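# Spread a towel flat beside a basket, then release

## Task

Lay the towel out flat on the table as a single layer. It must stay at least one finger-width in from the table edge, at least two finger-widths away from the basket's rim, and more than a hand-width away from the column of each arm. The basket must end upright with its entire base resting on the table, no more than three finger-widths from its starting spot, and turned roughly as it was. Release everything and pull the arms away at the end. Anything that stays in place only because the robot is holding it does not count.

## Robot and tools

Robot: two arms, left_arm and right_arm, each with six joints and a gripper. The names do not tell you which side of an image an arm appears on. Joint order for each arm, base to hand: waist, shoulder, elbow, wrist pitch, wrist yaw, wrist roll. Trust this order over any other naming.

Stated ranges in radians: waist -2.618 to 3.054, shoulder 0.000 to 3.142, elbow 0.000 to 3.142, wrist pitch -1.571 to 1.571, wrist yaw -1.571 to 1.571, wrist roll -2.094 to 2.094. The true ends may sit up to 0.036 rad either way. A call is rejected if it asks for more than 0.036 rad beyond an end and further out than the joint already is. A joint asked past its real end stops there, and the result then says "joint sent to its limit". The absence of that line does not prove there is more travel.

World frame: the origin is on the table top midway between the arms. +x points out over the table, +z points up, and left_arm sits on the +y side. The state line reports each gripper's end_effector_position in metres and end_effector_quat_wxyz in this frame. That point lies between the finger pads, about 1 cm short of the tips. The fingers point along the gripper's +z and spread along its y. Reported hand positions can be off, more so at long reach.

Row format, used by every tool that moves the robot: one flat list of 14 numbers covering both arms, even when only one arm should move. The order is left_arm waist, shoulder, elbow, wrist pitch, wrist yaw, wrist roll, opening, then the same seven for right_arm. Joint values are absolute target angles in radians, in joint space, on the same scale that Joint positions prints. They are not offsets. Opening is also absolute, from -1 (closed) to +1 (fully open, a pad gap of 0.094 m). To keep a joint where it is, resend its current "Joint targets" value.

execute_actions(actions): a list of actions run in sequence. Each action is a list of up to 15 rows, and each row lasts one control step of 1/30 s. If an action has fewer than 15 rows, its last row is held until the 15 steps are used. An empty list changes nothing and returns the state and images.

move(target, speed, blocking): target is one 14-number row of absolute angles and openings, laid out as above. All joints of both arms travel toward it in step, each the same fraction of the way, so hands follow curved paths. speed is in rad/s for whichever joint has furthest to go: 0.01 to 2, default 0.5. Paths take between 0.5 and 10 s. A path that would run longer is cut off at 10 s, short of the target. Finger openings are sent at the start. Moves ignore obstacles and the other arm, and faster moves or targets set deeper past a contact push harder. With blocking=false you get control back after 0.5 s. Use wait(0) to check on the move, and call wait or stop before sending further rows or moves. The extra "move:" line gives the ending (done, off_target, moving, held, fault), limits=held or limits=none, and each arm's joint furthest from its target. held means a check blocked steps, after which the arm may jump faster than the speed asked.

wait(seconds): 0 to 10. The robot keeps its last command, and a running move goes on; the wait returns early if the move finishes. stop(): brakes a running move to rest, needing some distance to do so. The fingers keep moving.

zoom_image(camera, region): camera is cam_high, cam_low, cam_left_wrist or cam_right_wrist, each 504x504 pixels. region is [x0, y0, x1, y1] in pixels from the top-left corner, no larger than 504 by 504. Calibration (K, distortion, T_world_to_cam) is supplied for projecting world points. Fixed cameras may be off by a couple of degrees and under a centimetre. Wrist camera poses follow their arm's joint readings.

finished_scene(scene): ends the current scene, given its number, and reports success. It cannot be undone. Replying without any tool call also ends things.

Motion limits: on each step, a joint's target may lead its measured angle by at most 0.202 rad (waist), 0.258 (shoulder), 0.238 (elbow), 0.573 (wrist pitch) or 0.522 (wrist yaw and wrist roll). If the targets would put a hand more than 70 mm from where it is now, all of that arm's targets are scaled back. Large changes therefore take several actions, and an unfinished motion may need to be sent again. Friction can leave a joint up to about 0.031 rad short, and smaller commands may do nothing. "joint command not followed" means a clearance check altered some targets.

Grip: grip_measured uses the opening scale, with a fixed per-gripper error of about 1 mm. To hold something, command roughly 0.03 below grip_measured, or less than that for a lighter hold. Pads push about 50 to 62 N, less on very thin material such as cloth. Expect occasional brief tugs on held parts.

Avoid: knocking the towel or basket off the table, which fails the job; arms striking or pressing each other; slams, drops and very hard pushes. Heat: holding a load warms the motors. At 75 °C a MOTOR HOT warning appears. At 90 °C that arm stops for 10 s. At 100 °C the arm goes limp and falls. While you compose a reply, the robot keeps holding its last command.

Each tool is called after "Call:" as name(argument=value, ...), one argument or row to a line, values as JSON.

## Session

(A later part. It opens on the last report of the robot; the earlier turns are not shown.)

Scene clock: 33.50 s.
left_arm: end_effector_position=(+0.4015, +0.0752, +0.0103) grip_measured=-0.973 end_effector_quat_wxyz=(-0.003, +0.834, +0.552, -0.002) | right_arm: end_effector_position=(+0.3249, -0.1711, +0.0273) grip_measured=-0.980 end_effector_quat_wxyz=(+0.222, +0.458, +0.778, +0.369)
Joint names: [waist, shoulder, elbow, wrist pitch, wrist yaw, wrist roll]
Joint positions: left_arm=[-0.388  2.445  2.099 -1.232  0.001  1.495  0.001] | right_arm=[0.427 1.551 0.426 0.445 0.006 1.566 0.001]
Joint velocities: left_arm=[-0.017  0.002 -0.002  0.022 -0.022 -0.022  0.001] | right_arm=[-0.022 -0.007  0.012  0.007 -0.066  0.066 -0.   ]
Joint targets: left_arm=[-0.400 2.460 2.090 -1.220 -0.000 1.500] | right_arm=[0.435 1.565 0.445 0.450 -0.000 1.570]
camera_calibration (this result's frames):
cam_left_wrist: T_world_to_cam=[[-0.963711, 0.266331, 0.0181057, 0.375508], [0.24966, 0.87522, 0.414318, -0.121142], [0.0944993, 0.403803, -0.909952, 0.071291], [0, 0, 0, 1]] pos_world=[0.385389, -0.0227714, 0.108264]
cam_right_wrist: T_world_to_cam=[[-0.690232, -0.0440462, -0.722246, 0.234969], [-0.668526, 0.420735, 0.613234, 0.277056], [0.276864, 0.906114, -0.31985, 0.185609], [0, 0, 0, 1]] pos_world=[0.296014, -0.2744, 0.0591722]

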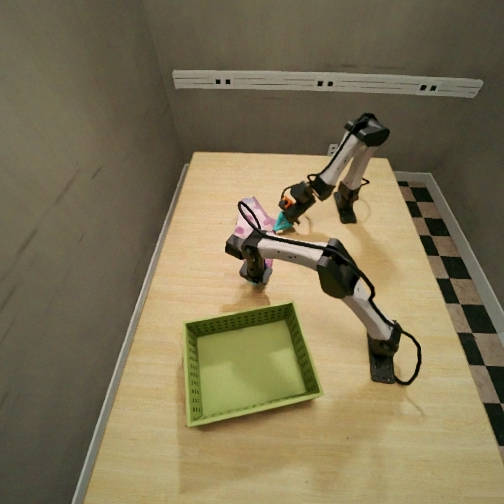

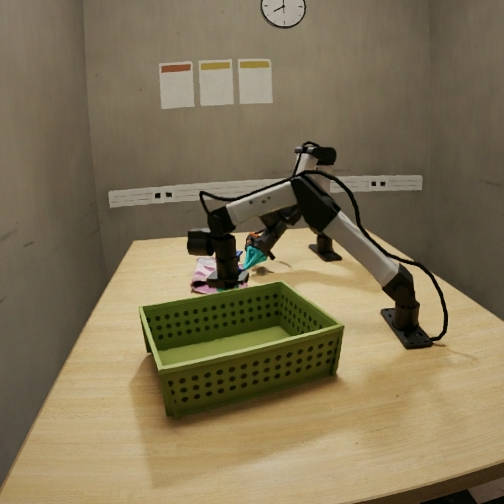

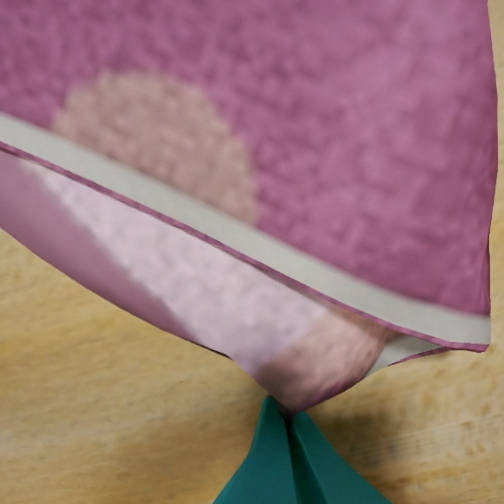

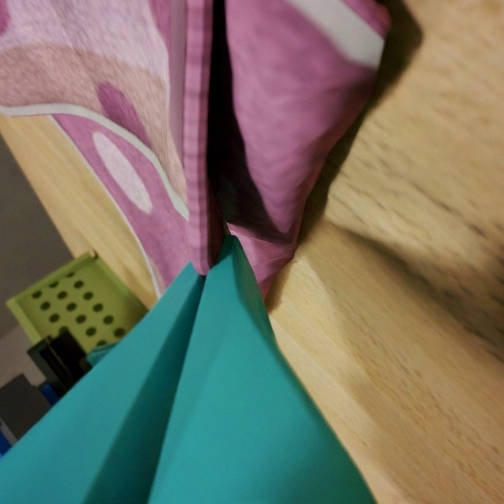

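Call:
execute_actions(
  actions=[
    [[-0.40,2.46,2.09,-1.22,0,1.5,-1,0.435,1.565,0.445,0.45,0,1.57,-0.75]],
    [[-0.40,2.46,2.09,-1.22,0,1.5,-1,0.435,1.61,0.50,0.45,0,1.57,-0.75]],
    [[-0.40,2.46,2.09,-1.22,0,1.5,-1,0.435,1.63,0.53,0.45,0,1.57,-0.75]],
  ],
)

Call:
execute_actions(
  actions=[
    [[-0.40,2.46,2.09,-1.22,0,1.5,-1,0.435,1.63,0.53,0.45,0,1.57,-1]],
    [[-0.40,2.46,2.09,-1.22,0,1.5,-1,0.435,1.60,0.56,0.45,0,1.57,-1]],
    [[-0.40,2.46,2.09,-1.22,0,1.5,-1,0.4,1.55,0.6,0.4,0,1.57,-1]],
  ],
)

Scene clock: 40.03 s.
left_arm: end_effector_position=(+0.4015, +0.0752, +0.0103) grip_measured=-0.973 end_effector_quat_wxyz=(-0.003, +0.834, +0.552, -0.002) | right_arm: end_effector_position=(+0.3460, -0.1595, +0.0339) grip_measured=-0.751 end_effector_quat_wxyz=(+0.226, +0.456, +0.774, +0.376)
Joint names: [waist, shoulder, elbow, wrist pitch, wrist yaw, wrist roll]
Joint positions: left_arm=[-0.388  2.445  2.099 -1.232  0.001  1.495  0.001] | right_arm=[0.427 1.617 0.512 0.441 0.006 1.567 0.012]
Joint velocities: left_arm=[-0.012  0.002 -0.012  0.051 -0.051 -0.007  0.   ] | right_arm=[-0.002  0.002  0.017  0.007 -0.066 -0.007  0.   ]
Joint targets: left_arm=[-0.400 2.460 2.090 -1.220 -0.000 1.500] | right_arm=[0.435 1.630 0.530 0.450 0.000 1.570]
camera_calibration (this result's frames):
cam_left_wrist: T_world_to_cam=[[-0.963711, 0.266331, 0.0181057, 0.375508], [0.24966, 0.87522, 0.414318, -0.121142], [0.0944993, 0.403803, -0.909952, 0.071291], [0, 0, 0, 1]] pos_world=[0.385389, -0.0227714, 0.108264]
cam_right_wrist: T_world_to_cam=[[-0.679164, -0.037526, -0.733027, 0.252322], [-0.677712, 0.415565, 0.60664, 0.284825], [0.281856, 0.908789, -0.307669, 0.169619], [0, 0, 0, 1]] pos_world=[0.316589, -0.263043, 0.0643592]

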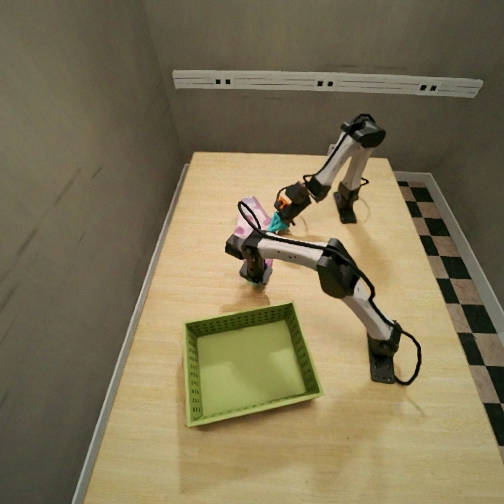

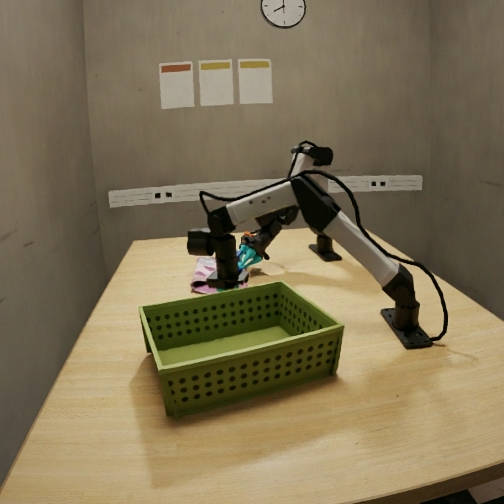

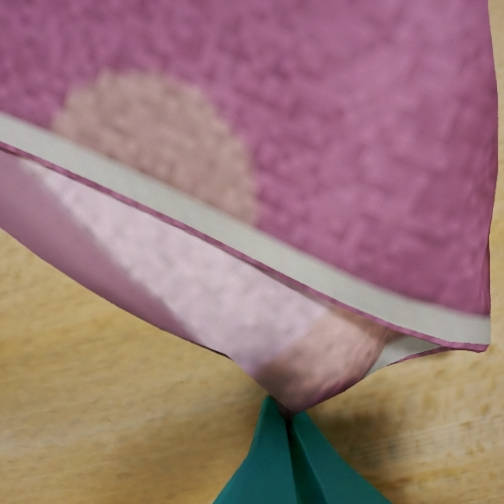

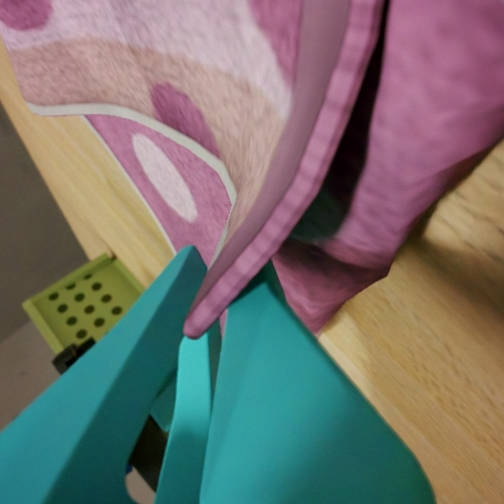

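Scene clock: 41.53 s.
left_arm: end_effector_position=(+0.4015, +0.0752, +0.0103) grip_measured=-0.973 end_effector_quat_wxyz=(-0.003, +0.834, +0.552, -0.002) | right_arm: end_effector_position=(+0.3696, -0.1558, +0.0769) grip_measured=-0.991 end_effector_quat_wxyz=(+0.251, +0.453, +0.751, +0.410)
Joint names: [waist, shoulder, elbow, wrist pitch, wrist yaw, wrist roll]
Joint positions: left_arm=[-0.388  2.445  2.099 -1.232  0.001  1.495  0.001] | right_arm=[0.407 1.56  0.588 0.404 0.004 1.568 0.   ]
Joint velocities: left_arm=[-0.007  0.007  0.007  0.037 -0.051 -0.051 -0.001] | right_arm=[-0.007  0.012 -0.022 -0.037  0.022 -0.037 -0.001]
Joint targets: left_arm=[-0.400 2.460 2.090 -1.220 0.000 1.500] | right_arm=[0.400 1.550 0.600 0.400 -0.000 1.570]
camera_calibration (this result's frames):
cam_left_wrist: T_world_to_cam=[[-0.963711, 0.266331, 0.0181057, 0.375508], [0.24966, 0.87522, 0.414318, -0.121142], [0.0944993, 0.403803, -0.909952, 0.071291], [0, 0, 0, 1]] pos_world=[0.385389, -0.0227714, 0.108264]
cam_right_wrist: T_world_to_cam=[[-0.615727, 0.0112689, -0.787879, 0.288379], [-0.718837, 0.401501, 0.567513, 0.28923], [0.322729, 0.915789, -0.239114, 0.153538], [0, 0, 0, 1]] pos_world=[0.33592, -0.259984, 0.0997793]

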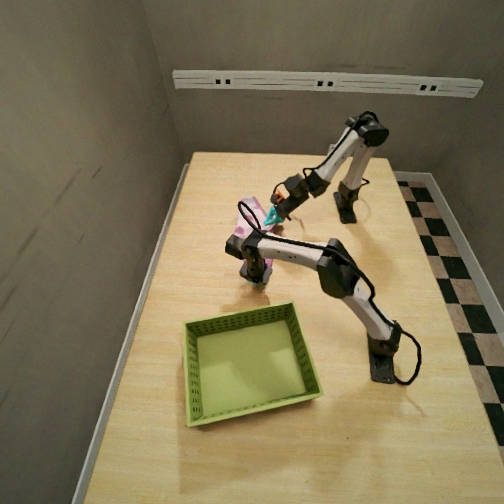

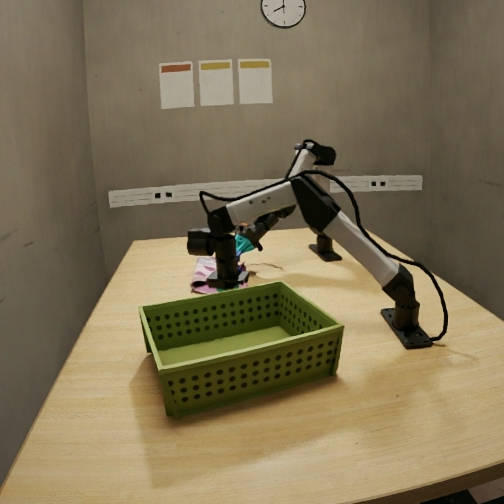

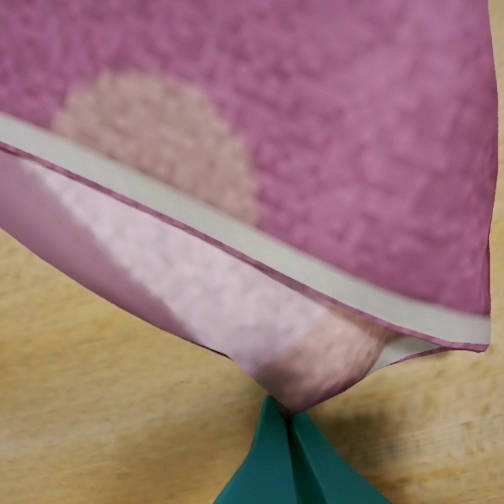

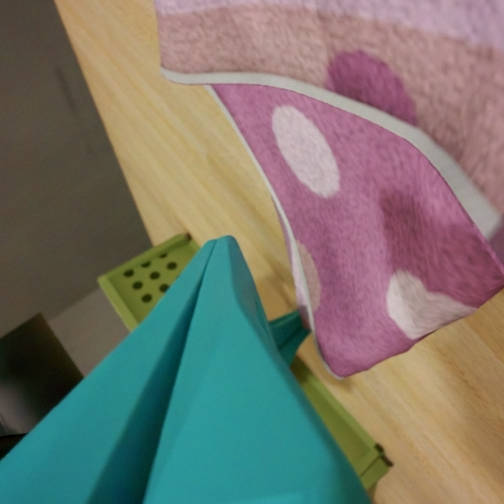

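Call:
execute_actions(
  actions=[
    [[-0.40,2.46,2.09,-1.22,0,1.5,-1,0.39,1.46,0.42,0.45,0,1.57,-0.5]],
    [[-0.40,2.46,2.09,-1.22,0,1.5,-1,0.39,1.5,0.36,0.45,0,1.57,-0.5]],
    [[-0.40,2.46,2.09,-1.22,0,1.5,-1,0.39,1.545,0.41,0.46,0,1.57,-0.5]],
  ],
)

Scene clock: 43.43 s.
left_arm: end_effector_position=(+0.4015, +0.0752, +0.0103) grip_measured=-0.973 end_effector_quat_wxyz=(-0.003, +0.834, +0.552, -0.002) | right_arm: end_effector_position=(+0.3204, -0.1850, +0.0217) grip_measured=-0.501 end_effector_quat_wxyz=(+0.222, +0.472, +0.774, +0.360)
Joint names: [waist, shoulder, elbow, wrist pitch, wrist yaw, wrist roll]
Joint positions: left_arm=[-0.388  2.445  2.099 -1.232  0.001  1.495  0.001] | right_arm=[0.398 1.533 0.391 0.445 0.003 1.568 0.023]
Joint velocities: left_arm=[-0.007  0.002 -0.007 -0.007 -0.022  0.022 -0.001] | right_arm=[ 0.002 -0.012  0.012 -0.037  0.051  0.037 -0.   ]
Joint targets: left_arm=[-0.400 2.460 2.090 -1.220 -0.000 1.500] | right_arm=[0.390 1.545 0.410 0.460 -0.000 1.570]
camera_calibration (this result's frames):
cam_left_wrist: T_world_to_cam=[[-0.963711, 0.266331, 0.0181057, 0.375508], [0.24966, 0.87522, 0.414318, -0.121142], [0.0944993, 0.403803, -0.909952, 0.071291], [0, 0, 0, 1]] pos_world=[0.385389, -0.0227714, 0.108264]
cam_right_wrist: T_world_to_cam=[[-0.702212, -0.0274474, -0.711439, 0.233815], [-0.646778, 0.442304, 0.621326, 0.280168], [0.297618, 0.896445, -0.328343, 0.189398], [0, 0, 0, 1]] pos_world=[0.289026, -0.287286, 0.0544565]

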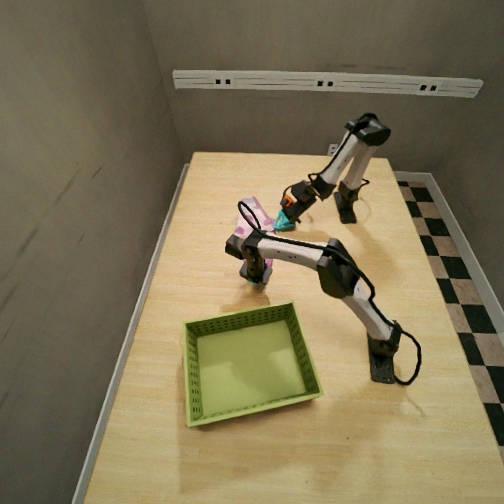

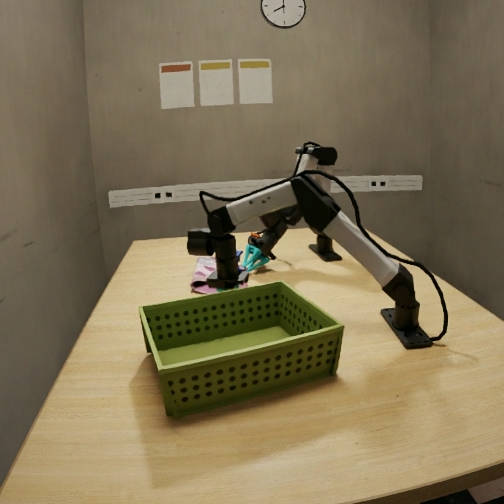

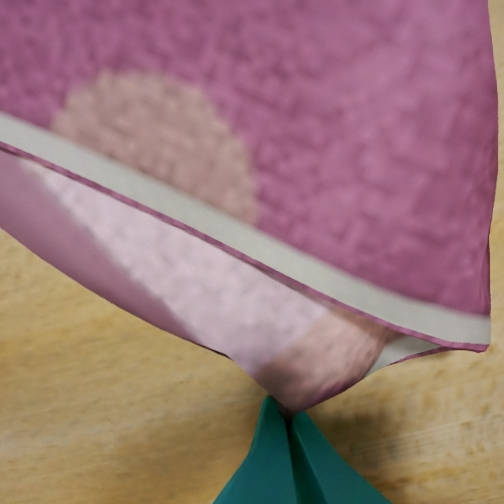

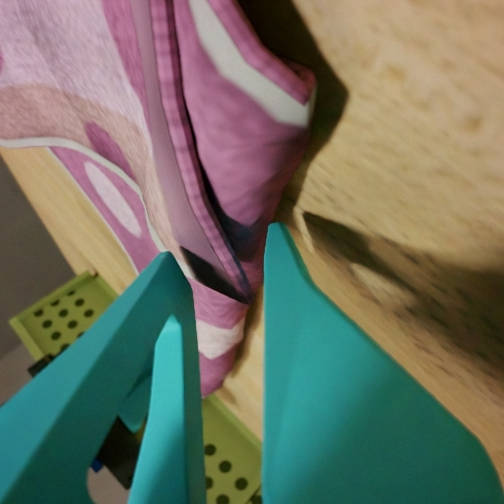

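Call:
execute_actions(
  actions=[
    [[-0.40,2.46,2.09,-1.22,0,1.5,-1,0.37,1.545,0.44,0.45,0,1.57,-0.6]],
    [[-0.40,2.46,2.09,-1.22,0,1.5,-1,0.37,1.59,0.475,0.45,0,1.57,-0.6]],
  ],
)

Call:
execute_actions(
  actions=[
    [[-0.40,2.46,2.09,-1.22,0,1.5,-1,0.37,1.63,0.525,0.45,0,1.57,-0.65]],
    [[-0.40,2.46,2.09,-1.22,0,1.5,-1,0.37,1.65,0.55,0.45,0,1.57,-0.65]],
  ],
)

Scene clock: 45.67 s.
left_arm: end_effector_position=(+0.4015, +0.0752, +0.0103) grip_measured=-0.973 end_effector_quat_wxyz=(-0.003, +0.834, +0.552, -0.002) | right_arm: end_effector_position=(+0.3400, -0.1832, +0.0281) grip_measured=-0.599 end_effector_quat_wxyz=(+0.229, +0.477, +0.766, +0.365)
Joint names: [waist, shoulder, elbow, wrist pitch, wrist yaw, wrist roll]
Joint positions: left_arm=[-0.388  2.445  2.099 -1.232  0.001  1.495  0.001] | right_arm=[0.378 1.578 0.456 0.442 0.002 1.568 0.019]
Joint velocities: left_arm=[-0.017 -0.017  0.002  0.007  0.022  0.007 -0.001] | right_arm=[-0.002 -0.007 -0.037 -0.007  0.007 -0.051  0.   ]
Joint targets: left_arm=[-0.400 2.460 2.090 -1.220 -0.000 1.500] | right_arm=[0.370 1.590 0.475 0.450 0.000 1.570]
camera_calibration (this result's frames):
cam_left_wrist: T_world_to_cam=[[-0.963711, 0.266331, 0.0181057, 0.375508], [0.24966, 0.87522, 0.414318, -0.121142], [0.0944993, 0.403803, -0.909952, 0.071291], [0, 0, 0, 1]] pos_world=[0.385389, -0.0227714, 0.108264]
cam_right_wrist: T_world_to_cam=[[-0.692282, -0.00823451, -0.72158, 0.252609], [-0.647022, 0.449864, 0.615617, 0.28972], [0.319544, 0.893059, -0.316761, 0.175625], [0, 0, 0, 1]] pos_world=[0.306212, -0.285098, 0.0595525]

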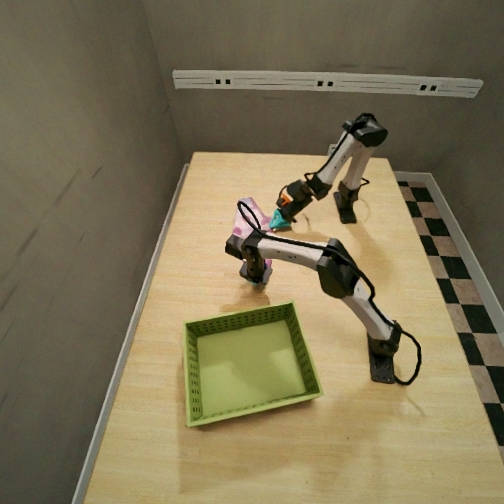

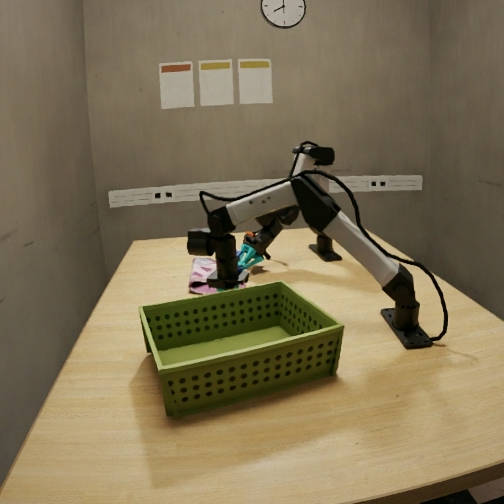

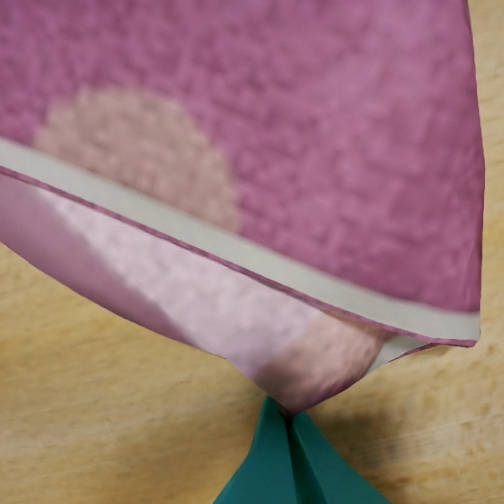

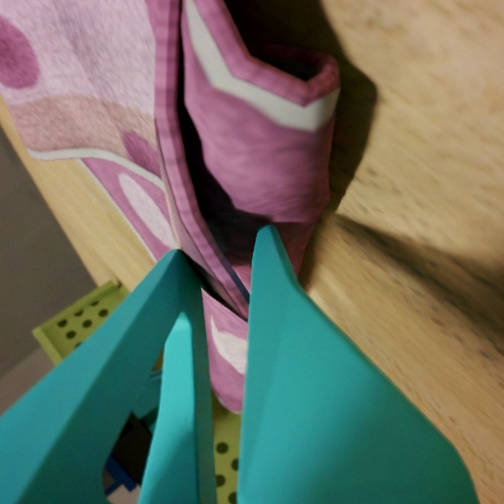

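Scene clock: 46.67 s.
left_arm: end_effector_position=(+0.4015, +0.0752, +0.0103) grip_measured=-0.973 end_effector_quat_wxyz=(-0.003, +0.834, +0.552, -0.002) | right_arm: end_effector_position=(+0.3588, -0.1740, +0.0330) grip_measured=-0.649 end_effector_quat_wxyz=(+0.233, +0.476, +0.763, +0.370)
Joint names: [waist, shoulder, elbow, wrist pitch, wrist yaw, wrist roll]
Joint positions: left_arm=[-0.388  2.445  2.099 -1.232  0.001  1.495  0.001] | right_arm=[0.378 1.637 0.531 0.441 0.002 1.568 0.017]
Joint velocities: left_arm=[ 0.002  0.012 -0.007 -0.007 -0.066 -0.007 -0.   ] | right_arm=[-0.022  0.002 -0.007  0.007 -0.022 -0.066  0.   ]
Joint targets: left_arm=[-0.400 2.460 2.090 -1.220 -0.000 1.500] | right_arm=[0.370 1.650 0.550 0.450 -0.000 1.570]
camera_calibration (this result's frames):
cam_left_wrist: T_world_to_cam=[[-0.963711, 0.266331, 0.0181057, 0.375508], [0.24966, 0.87522, 0.414318, -0.121142], [0.0944993, 0.403803, -0.909952, 0.071291], [0, 0, 0, 1]] pos_world=[0.385389, -0.0227714, 0.108264]
cam_right_wrist: T_world_to_cam=[[-0.682574, -0.00349212, -0.730808, 0.266932], [-0.655213, 0.445863, 0.609838, 0.297151], [0.323711, 0.895094, -0.306622, 0.161489], [0, 0, 0, 1]] pos_world=[0.324622, -0.276105, 0.0633788]

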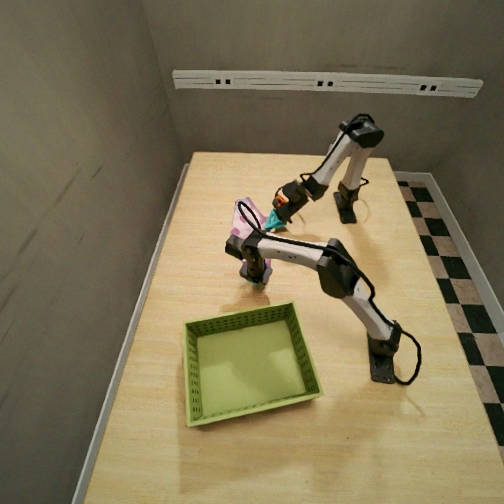

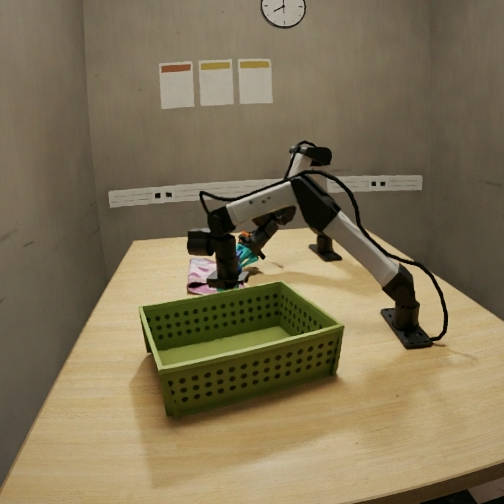

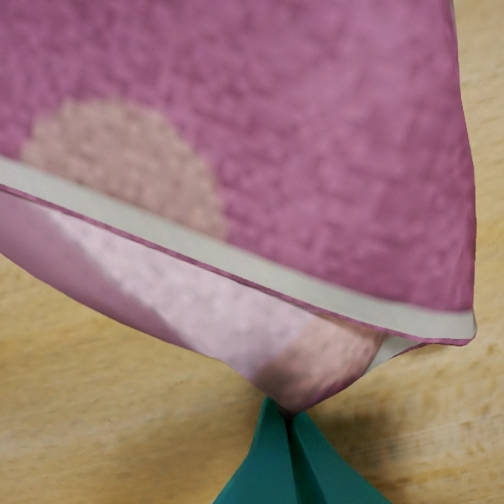

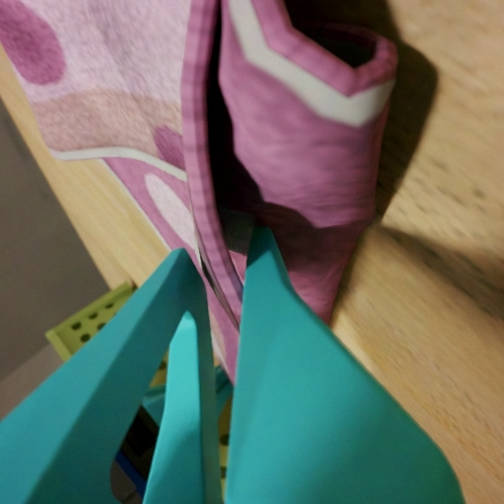

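Call:
execute_actions(
  actions=[
    [[-0.40,2.46,2.09,-1.22,0,1.5,-1,0.37,1.65,0.55,0.45,0,1.57,-1]],
    [[-0.40,2.46,2.09,-1.22,0,1.5,-1,0.37,1.65,0.55,0.45,0,1.57,-1]],
    [[-0.40,2.46,2.09,-1.22,0,1.5,-1,0.35,1.55,0.55,0.38,0,1.57,-1]],
    [[-0.40,2.46,2.09,-1.22,0,1.5,-1,0.32,1.48,0.55,0.30,0,1.57,-1]],
  ],
)

Scene clock: 49.27 s.
left_arm: end_effector_position=(+0.4015, +0.0752, +0.0103) grip_measured=-0.973 end_effector_quat_wxyz=(-0.003, +0.834, +0.552, -0.002) | right_arm: end_effector_position=(+0.3585, -0.1955, +0.0625) grip_measured=-0.971 end_effector_quat_wxyz=(+0.245, +0.493, +0.748, +0.371)
Joint names: [waist, shoulder, elbow, wrist pitch, wrist yaw, wrist roll]
Joint positions: left_arm=[-0.388  2.445  2.099 -1.232  0.001  1.495  0.001] | right_arm=[ 0.326  1.491  0.535  0.306 -0.002  1.568  0.001]
Joint velocities: left_arm=[ 0.002 -0.027  0.002  0.022 -0.007 -0.051 -0.   ] | right_arm=[-0.012 -0.017  0.007 -0.022  0.022 -0.007  0.001]
Joint targets: left_arm=[-0.400 2.460 2.090 -1.220 -0.000 1.500] | right_arm=[0.320 1.480 0.550 0.300 -0.000 1.570]
camera_calibration (this result's frames):
cam_left_wrist: T_world_to_cam=[[-0.963711, 0.266331, 0.0181057, 0.375508], [0.24966, 0.87522, 0.414318, -0.121142], [0.0944993, 0.403803, -0.909952, 0.071291], [0, 0, 0, 1]] pos_world=[0.385389, -0.0227714, 0.108264]
cam_right_wrist: T_world_to_cam=[[-0.671787, 0.0362102, -0.739859, 0.292684], [-0.640957, 0.472262, 0.605098, 0.288937], [0.371318, 0.880714, -0.29405, 0.169237], [0, 0, 0, 1]] pos_world=[0.318977, -0.296101, 0.0914734]

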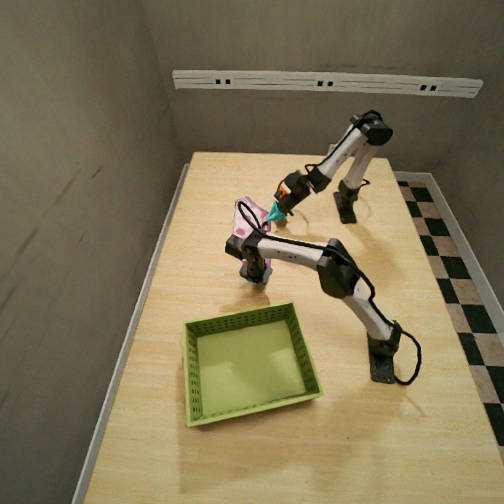

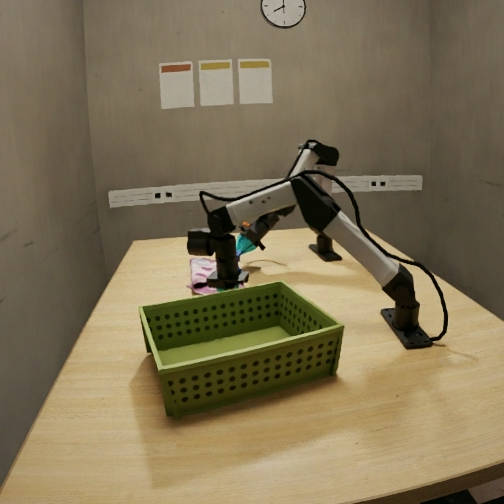

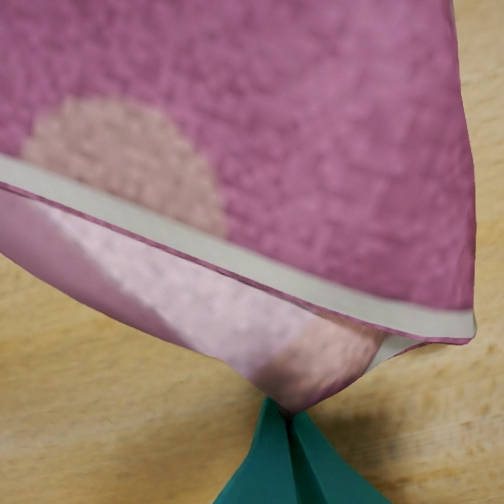

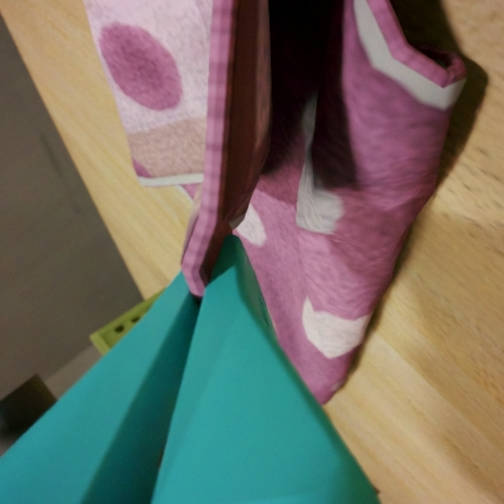

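Call:
move(
  target=[-0.40,2.47,2.5,-1.55,0,1.1,-1,0.0,1.9,1.69,-1.35,0,0.1,-1],
  speed=0.5,
)

Scene clock: 54.50 s.
left_arm: end_effector_position=(+0.4091, +0.0713, +0.0991) grip_measured=-0.973 end_effector_quat_wxyz=(+0.023, +0.711, +0.703, +0.007) | right_arm: end_effector_position=(+0.3605, -0.3165, +0.1247) grip_measured=-0.970 end_effector_quat_wxyz=(+0.007, +0.011, +1.000, +0.001)
Joint names: [waist, shoulder, elbow, wrist pitch, wrist yaw, wrist roll]
Joint positions: left_arm=[-0.388  2.457  2.474 -1.541  0.001  1.105  0.001] | right_arm=[ 0.007  1.886  1.67  -1.341 -0.002  0.107  0.001]
Joint velocities: left_arm=[ 0.002  0.012 -0.012 -0.081  0.022 -0.066  0.001] | right_arm=[-0.007 -0.002 -0.017  0.007  0.081  0.022 -0.   ]
Joint targets: left_arm=[-0.400 2.470 2.500 -1.550 0.000 1.100] | right_arm=[-0.000 1.900 1.690 -1.350 0.000 0.100]
move: off_target (left_arm); limits=none; left_arm: farthest joint: the elbow, 0.026 radians from its target (0.401 radians at the start); right_arm: farthest joint: the elbow, 0.020 radians from its target (1.155 radians at the start)
camera_calibration (this result's frames):
cam_left_wrist: T_world_to_cam=[[-0.992321, -0.120481, -0.0279726, 0.426146], [-0.121846, 0.913375, 0.388458, -0.0045437], [-0.0212521, 0.388883, -0.921042, 0.202489], [0, 0, 0, 1]] pos_world=[0.426624, -0.023252, 0.200186]
cam_right_wrist: T_world_to_cam=[[-0.320903, -0.946748, 0.0262625, -0.188777], [-0.689847, 0.252646, 0.67844, 0.248689], [-0.648947, 0.199597, -0.734186, 0.500448], [0, 0, 0, 1]] pos_world=[0.435742, -0.341442, 0.20366]

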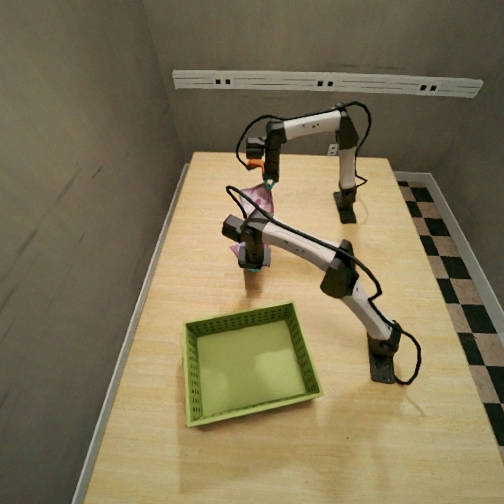

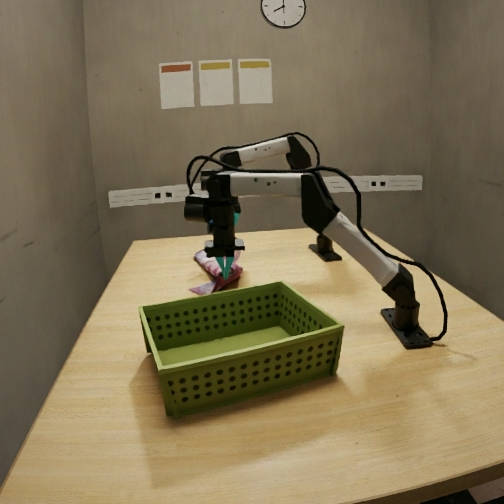

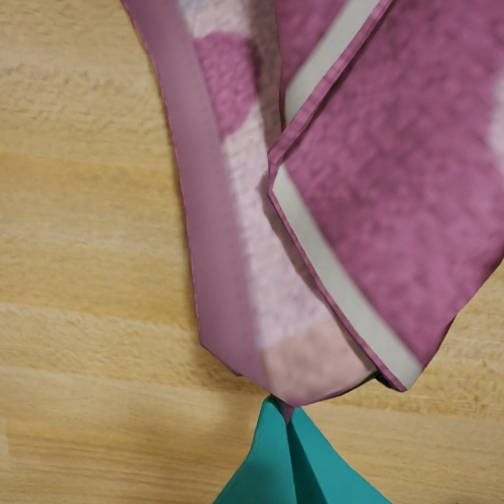

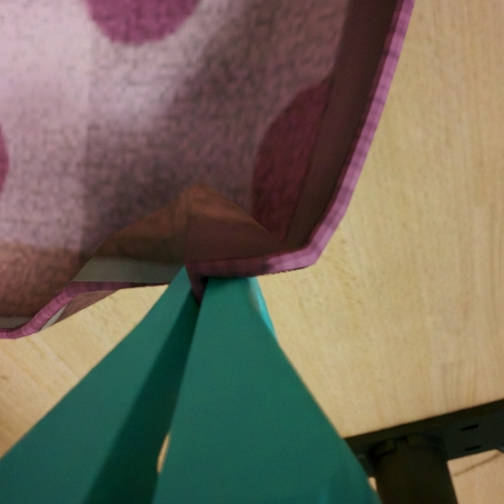

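Call:
move(
  target=[-0.40,2.2,2.35,-1.45,0,0.3,-1,-0.09,1.75,1.8,-1.45,0,0.0,-1],
  speed=0.4,
)

Call:
zoom_image(
  camera="cam_low",
  region=[130,130,350,320],
)

Scene clock: 59.90 s.
left_arm: end_effector_position=(+0.4064, +0.0727, +0.1814) grip_measured=-0.973 end_effector_quat_wxyz=(+0.130, +0.378, +0.916, -0.012) | right_arm: end_effector_position=(+0.3542, -0.3481, +0.1927) grip_measured=-0.970 end_effector_quat_wxyz=(+0.070, +0.006, +0.998, +0.001)
Joint names: [waist, shoulder, elbow, wrist pitch, wrist yaw, wrist roll]
Joint positions: left_arm=[-0.388  2.223  2.372 -1.459  0.001  0.306  0.001] | right_arm=[-0.081  1.766  1.781 -1.445 -0.002  0.007  0.001]
Joint velocities: left_arm=[-0.007  0.012 -0.002 -0.022 -0.037  0.066 -0.   ] | right_arm=[-0.012 -0.002  0.002 -0.007 -0.007  0.022 -0.001]
Joint targets: left_arm=[-0.400 2.200 2.350 -1.450 -0.000 0.300] | right_arm=[-0.090 1.750 1.800 -1.450 0.000 0.000]
move: off_target (left_arm); limits=none; left_arm: farthest joint: the shoulder, 0.023 radians from its target (0.257 radians at the start); right_arm: farthest joint: the elbow, 0.019 radians from its target (0.130 radians at the start)
camera_calibration (this result's frames):
cam_left_wrist: T_world_to_cam=[[-0.603471, -0.796698, -0.0330815, 0.317958], [-0.789057, 0.590674, 0.168797, 0.296318], [-0.11494, 0.127967, -0.985096, 0.346385], [0, 0, 0, 1]] pos_world=[0.465504, 0.0339631, 0.301723]
cam_right_wrist: T_world_to_cam=[[-0.311075, -0.950315, -0.0116025, -0.219913], [-0.77336, 0.246017, 0.584286, 0.251572], [-0.552401, 0.19073, -0.811465, 0.530135], [0, 0, 0, 1]] pos_world=[0.418993, -0.37199, 0.280645]

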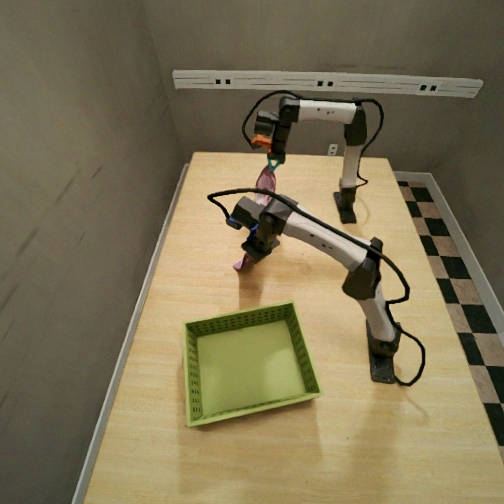

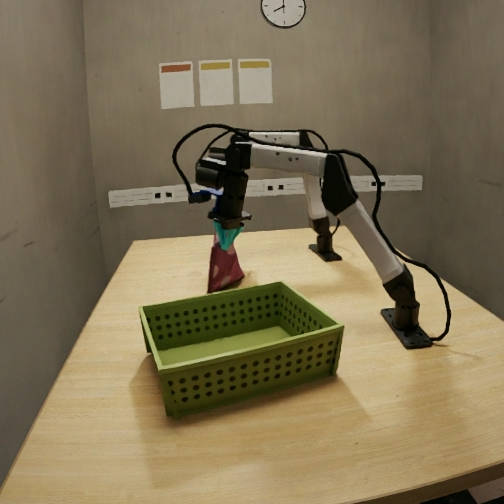

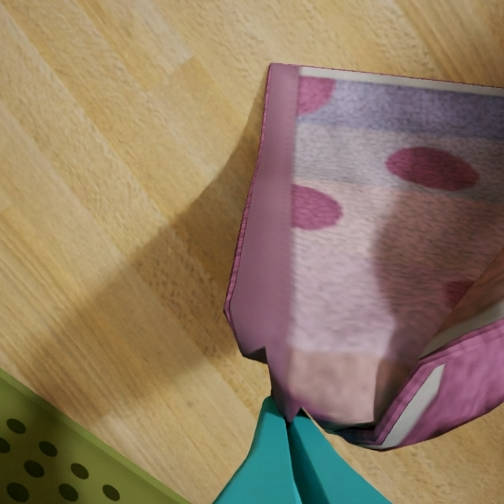

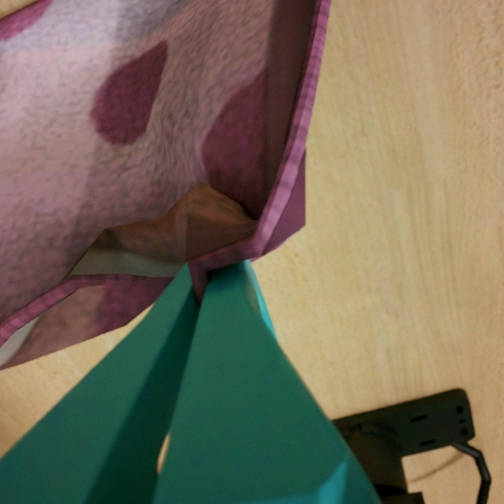

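Region (130, 130, 350, 320) of cam_low's 504x504 image, scaled by 2.291, with more detail than that image has; it fills the top 435 rows of this view, and the rest is white.

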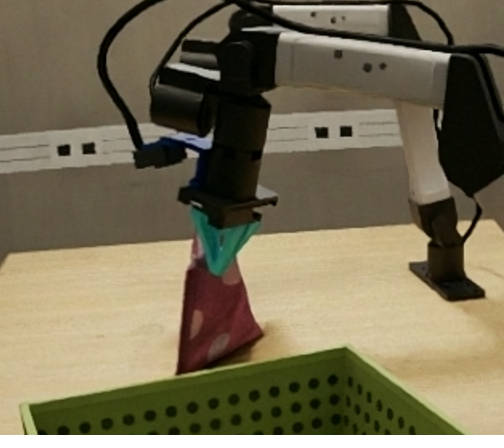

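Call:
move(
  target=[-0.54,2.21,2.16,-1.53,0,0.1,-1,-0.28,1.795,1.57,-1.355,0,-0.1,-1],
  speed=0.2,
)

Call:
move(
  target=[-0.685,1.915,1.395,-1.053,0,0,-1,-0.355,1.51,0.925,-0.987,0,-0.1,-1],
  speed=0.4,
)

Call:
zoom_image(
  camera="cam_high",
  region=[170,130,420,340],
)

Scene clock: 62.77 s.
left_arm: end_effector_position=(+0.3313, +0.0391, +0.1268) grip_measured=-0.973 end_effector_quat_wxyz=(+0.006, +0.359, +0.933, -0.002) | right_arm: end_effector_position=(+0.3260, -0.4103, +0.1351) grip_measured=-0.970 end_effector_quat_wxyz=(-0.001, +0.051, +0.999, +0.001)
Joint names: [waist, shoulder, elbow, wrist pitch, wrist yaw, wrist roll]
Joint positions: left_arm=[-0.538  2.223  2.18  -1.515  0.002  0.106  0.001] | right_arm=[-0.272  1.786  1.583 -1.371 -0.002 -0.093  0.001]
Joint velocities: left_arm=[-0.012 -0.007 -0.002 -0.007 -0.007  0.007  0.   ] | right_arm=[ 0.002 -0.017  0.012  0.022  0.007  0.007 -0.001]
Joint targets: left_arm=[-0.540 2.210 2.160 -1.530 0.000 0.100] | right_arm=[-0.280 1.795 1.570 -1.355 0.000 -0.100]
move: done; limits=none; left_arm: farthest joint: the elbow, 0.020 radians from its target (0.212 radians at the start); right_arm: farthest joint: the wrist pitch, 0.016 radians from its target (0.090 radians at the start)
camera_calibration (this result's frames):
cam_left_wrist: T_world_to_cam=[[-0.56588, -0.824391, 0.0126359, 0.226848], [-0.751659, 0.522131, 0.402974, 0.226706], [-0.338806, 0.218537, -0.915124, 0.349951], [0, 0, 0, 1]] pos_world=[0.417339, -0.00783636, 0.226025]
cam_right_wrist: T_world_to_cam=[[-0.395189, -0.918042, 0.0320167, -0.253639], [-0.656965, 0.306821, 0.688664, 0.25162], [-0.642045, 0.251119, -0.724374, 0.521957], [0, 0, 0, 1]] pos_world=[0.400191, -0.441126, 0.212931]

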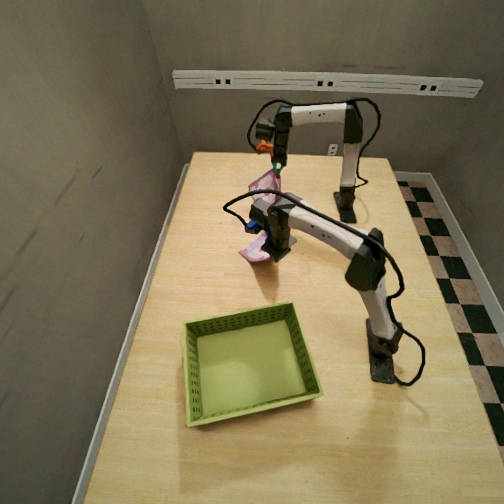

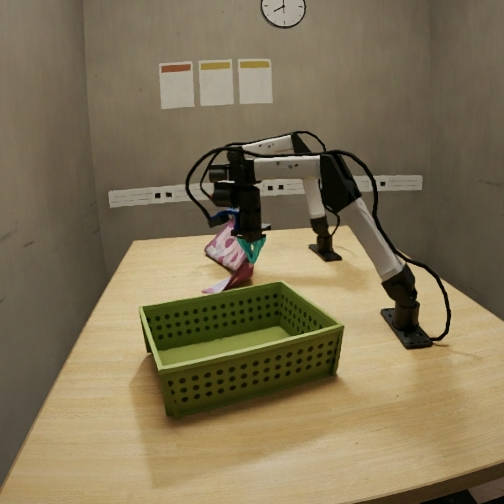

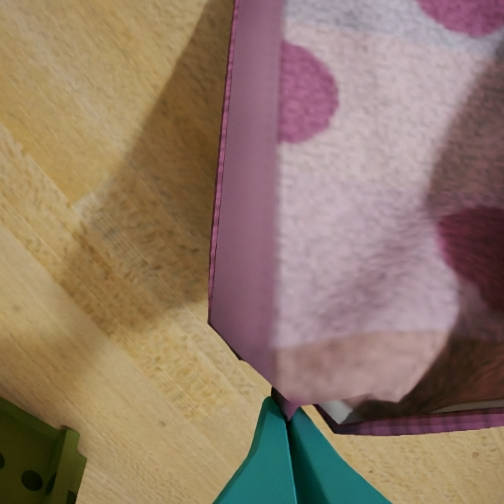

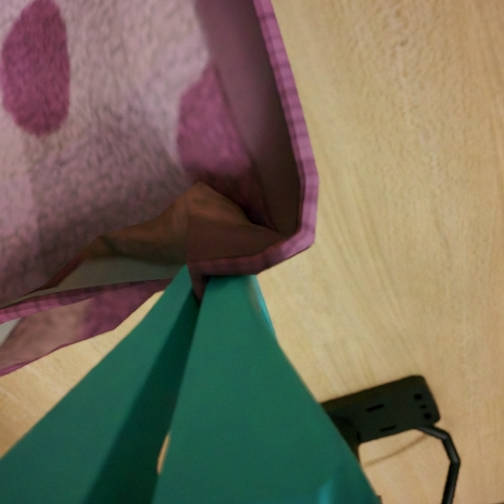

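Scene clock: 65.40 s.
left_arm: end_effector_position=(+0.2375, +0.0458, +0.0426) grip_measured=-0.973 end_effector_quat_wxyz=(-0.007, +0.377, +0.926, +0.002) | right_arm: end_effector_position=(+0.2360, -0.4103, +0.0448) grip_measured=-0.970 end_effector_quat_wxyz=(-0.011, +0.087, +0.996, +0.003)
Joint names: [waist, shoulder, elbow, wrist pitch, wrist yaw, wrist roll]
Joint positions: left_arm=[-0.678  1.941  1.415 -1.058  0.002  0.006  0.001] | right_arm=[-0.346  1.529  0.938 -1.003 -0.002 -0.094  0.001]
Joint velocities: left_arm=[-0.007  0.012  0.007  0.037 -0.007 -0.051 -0.001] | right_arm=[ 0.007  0.017 -0.022  0.051 -0.022 -0.007  0.   ]
Joint targets: left_arm=[-0.685 1.915 1.395 -1.053 0.000 0.000] | right_arm=[-0.355 1.510 0.925 -0.987 0.000 -0.100]
move: off_target (left_arm); limits=none; left_arm: farthest joint: the shoulder, 0.026 radians from its target (0.308 radians at the start); right_arm: farthest joint: the shoulder, 0.019 radians from its target (0.276 radians at the start)
camera_calibration (this result's frames):
cam_left_wrist: T_world_to_cam=[[-0.597901, -0.8015, 0.0106241, 0.187047], [-0.722352, 0.544509, 0.426284, 0.177671], [-0.347451, 0.247201, -0.904527, 0.239936], [0, 0, 0, 1]] pos_world=[0.323543, -0.00613772, 0.139303]
cam_right_wrist: T_world_to_cam=[[-0.459955, -0.8872, 0.0363021, -0.25865], [-0.619203, 0.349782, 0.703022, 0.26274], [-0.636419, 0.30088, -0.710241, 0.417265], [0, 0, 0, 1]] pos_world=[0.309278, -0.446923, 0.121037]

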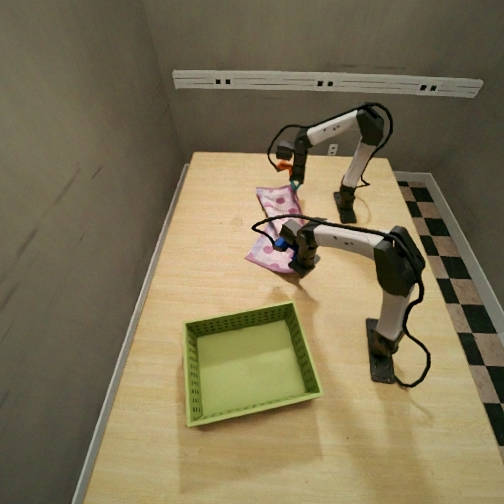

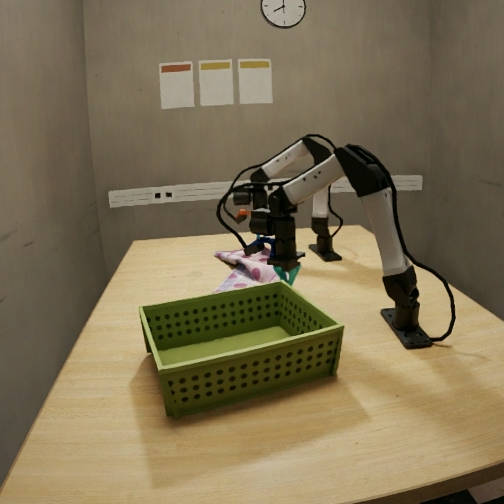

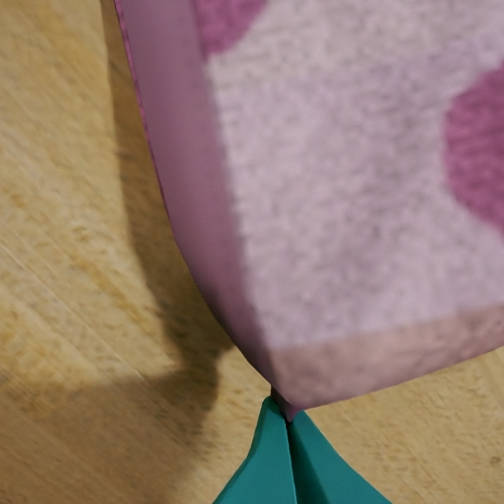

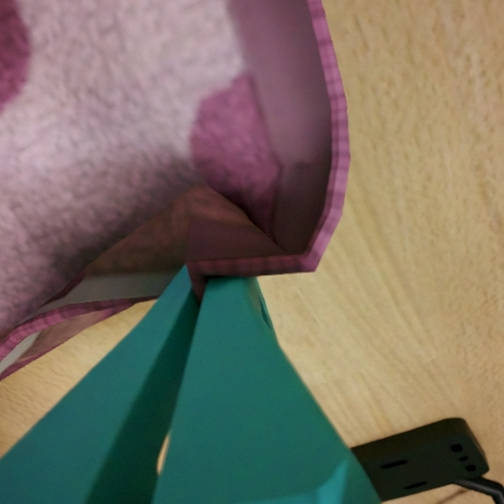

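Region (170, 130, 420, 340) of cam_high's 504x504 image, scaled by 2.016, with more detail than that image has; it fills the top 423 rows of this view, and the rest is white.

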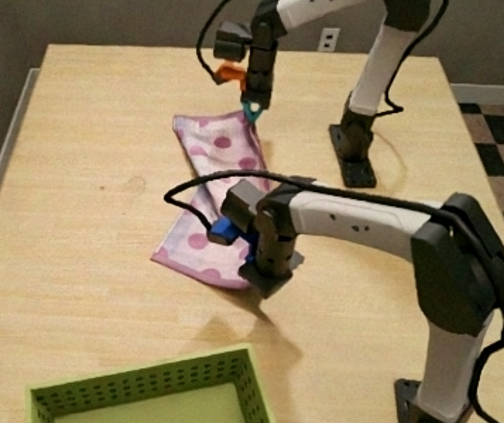

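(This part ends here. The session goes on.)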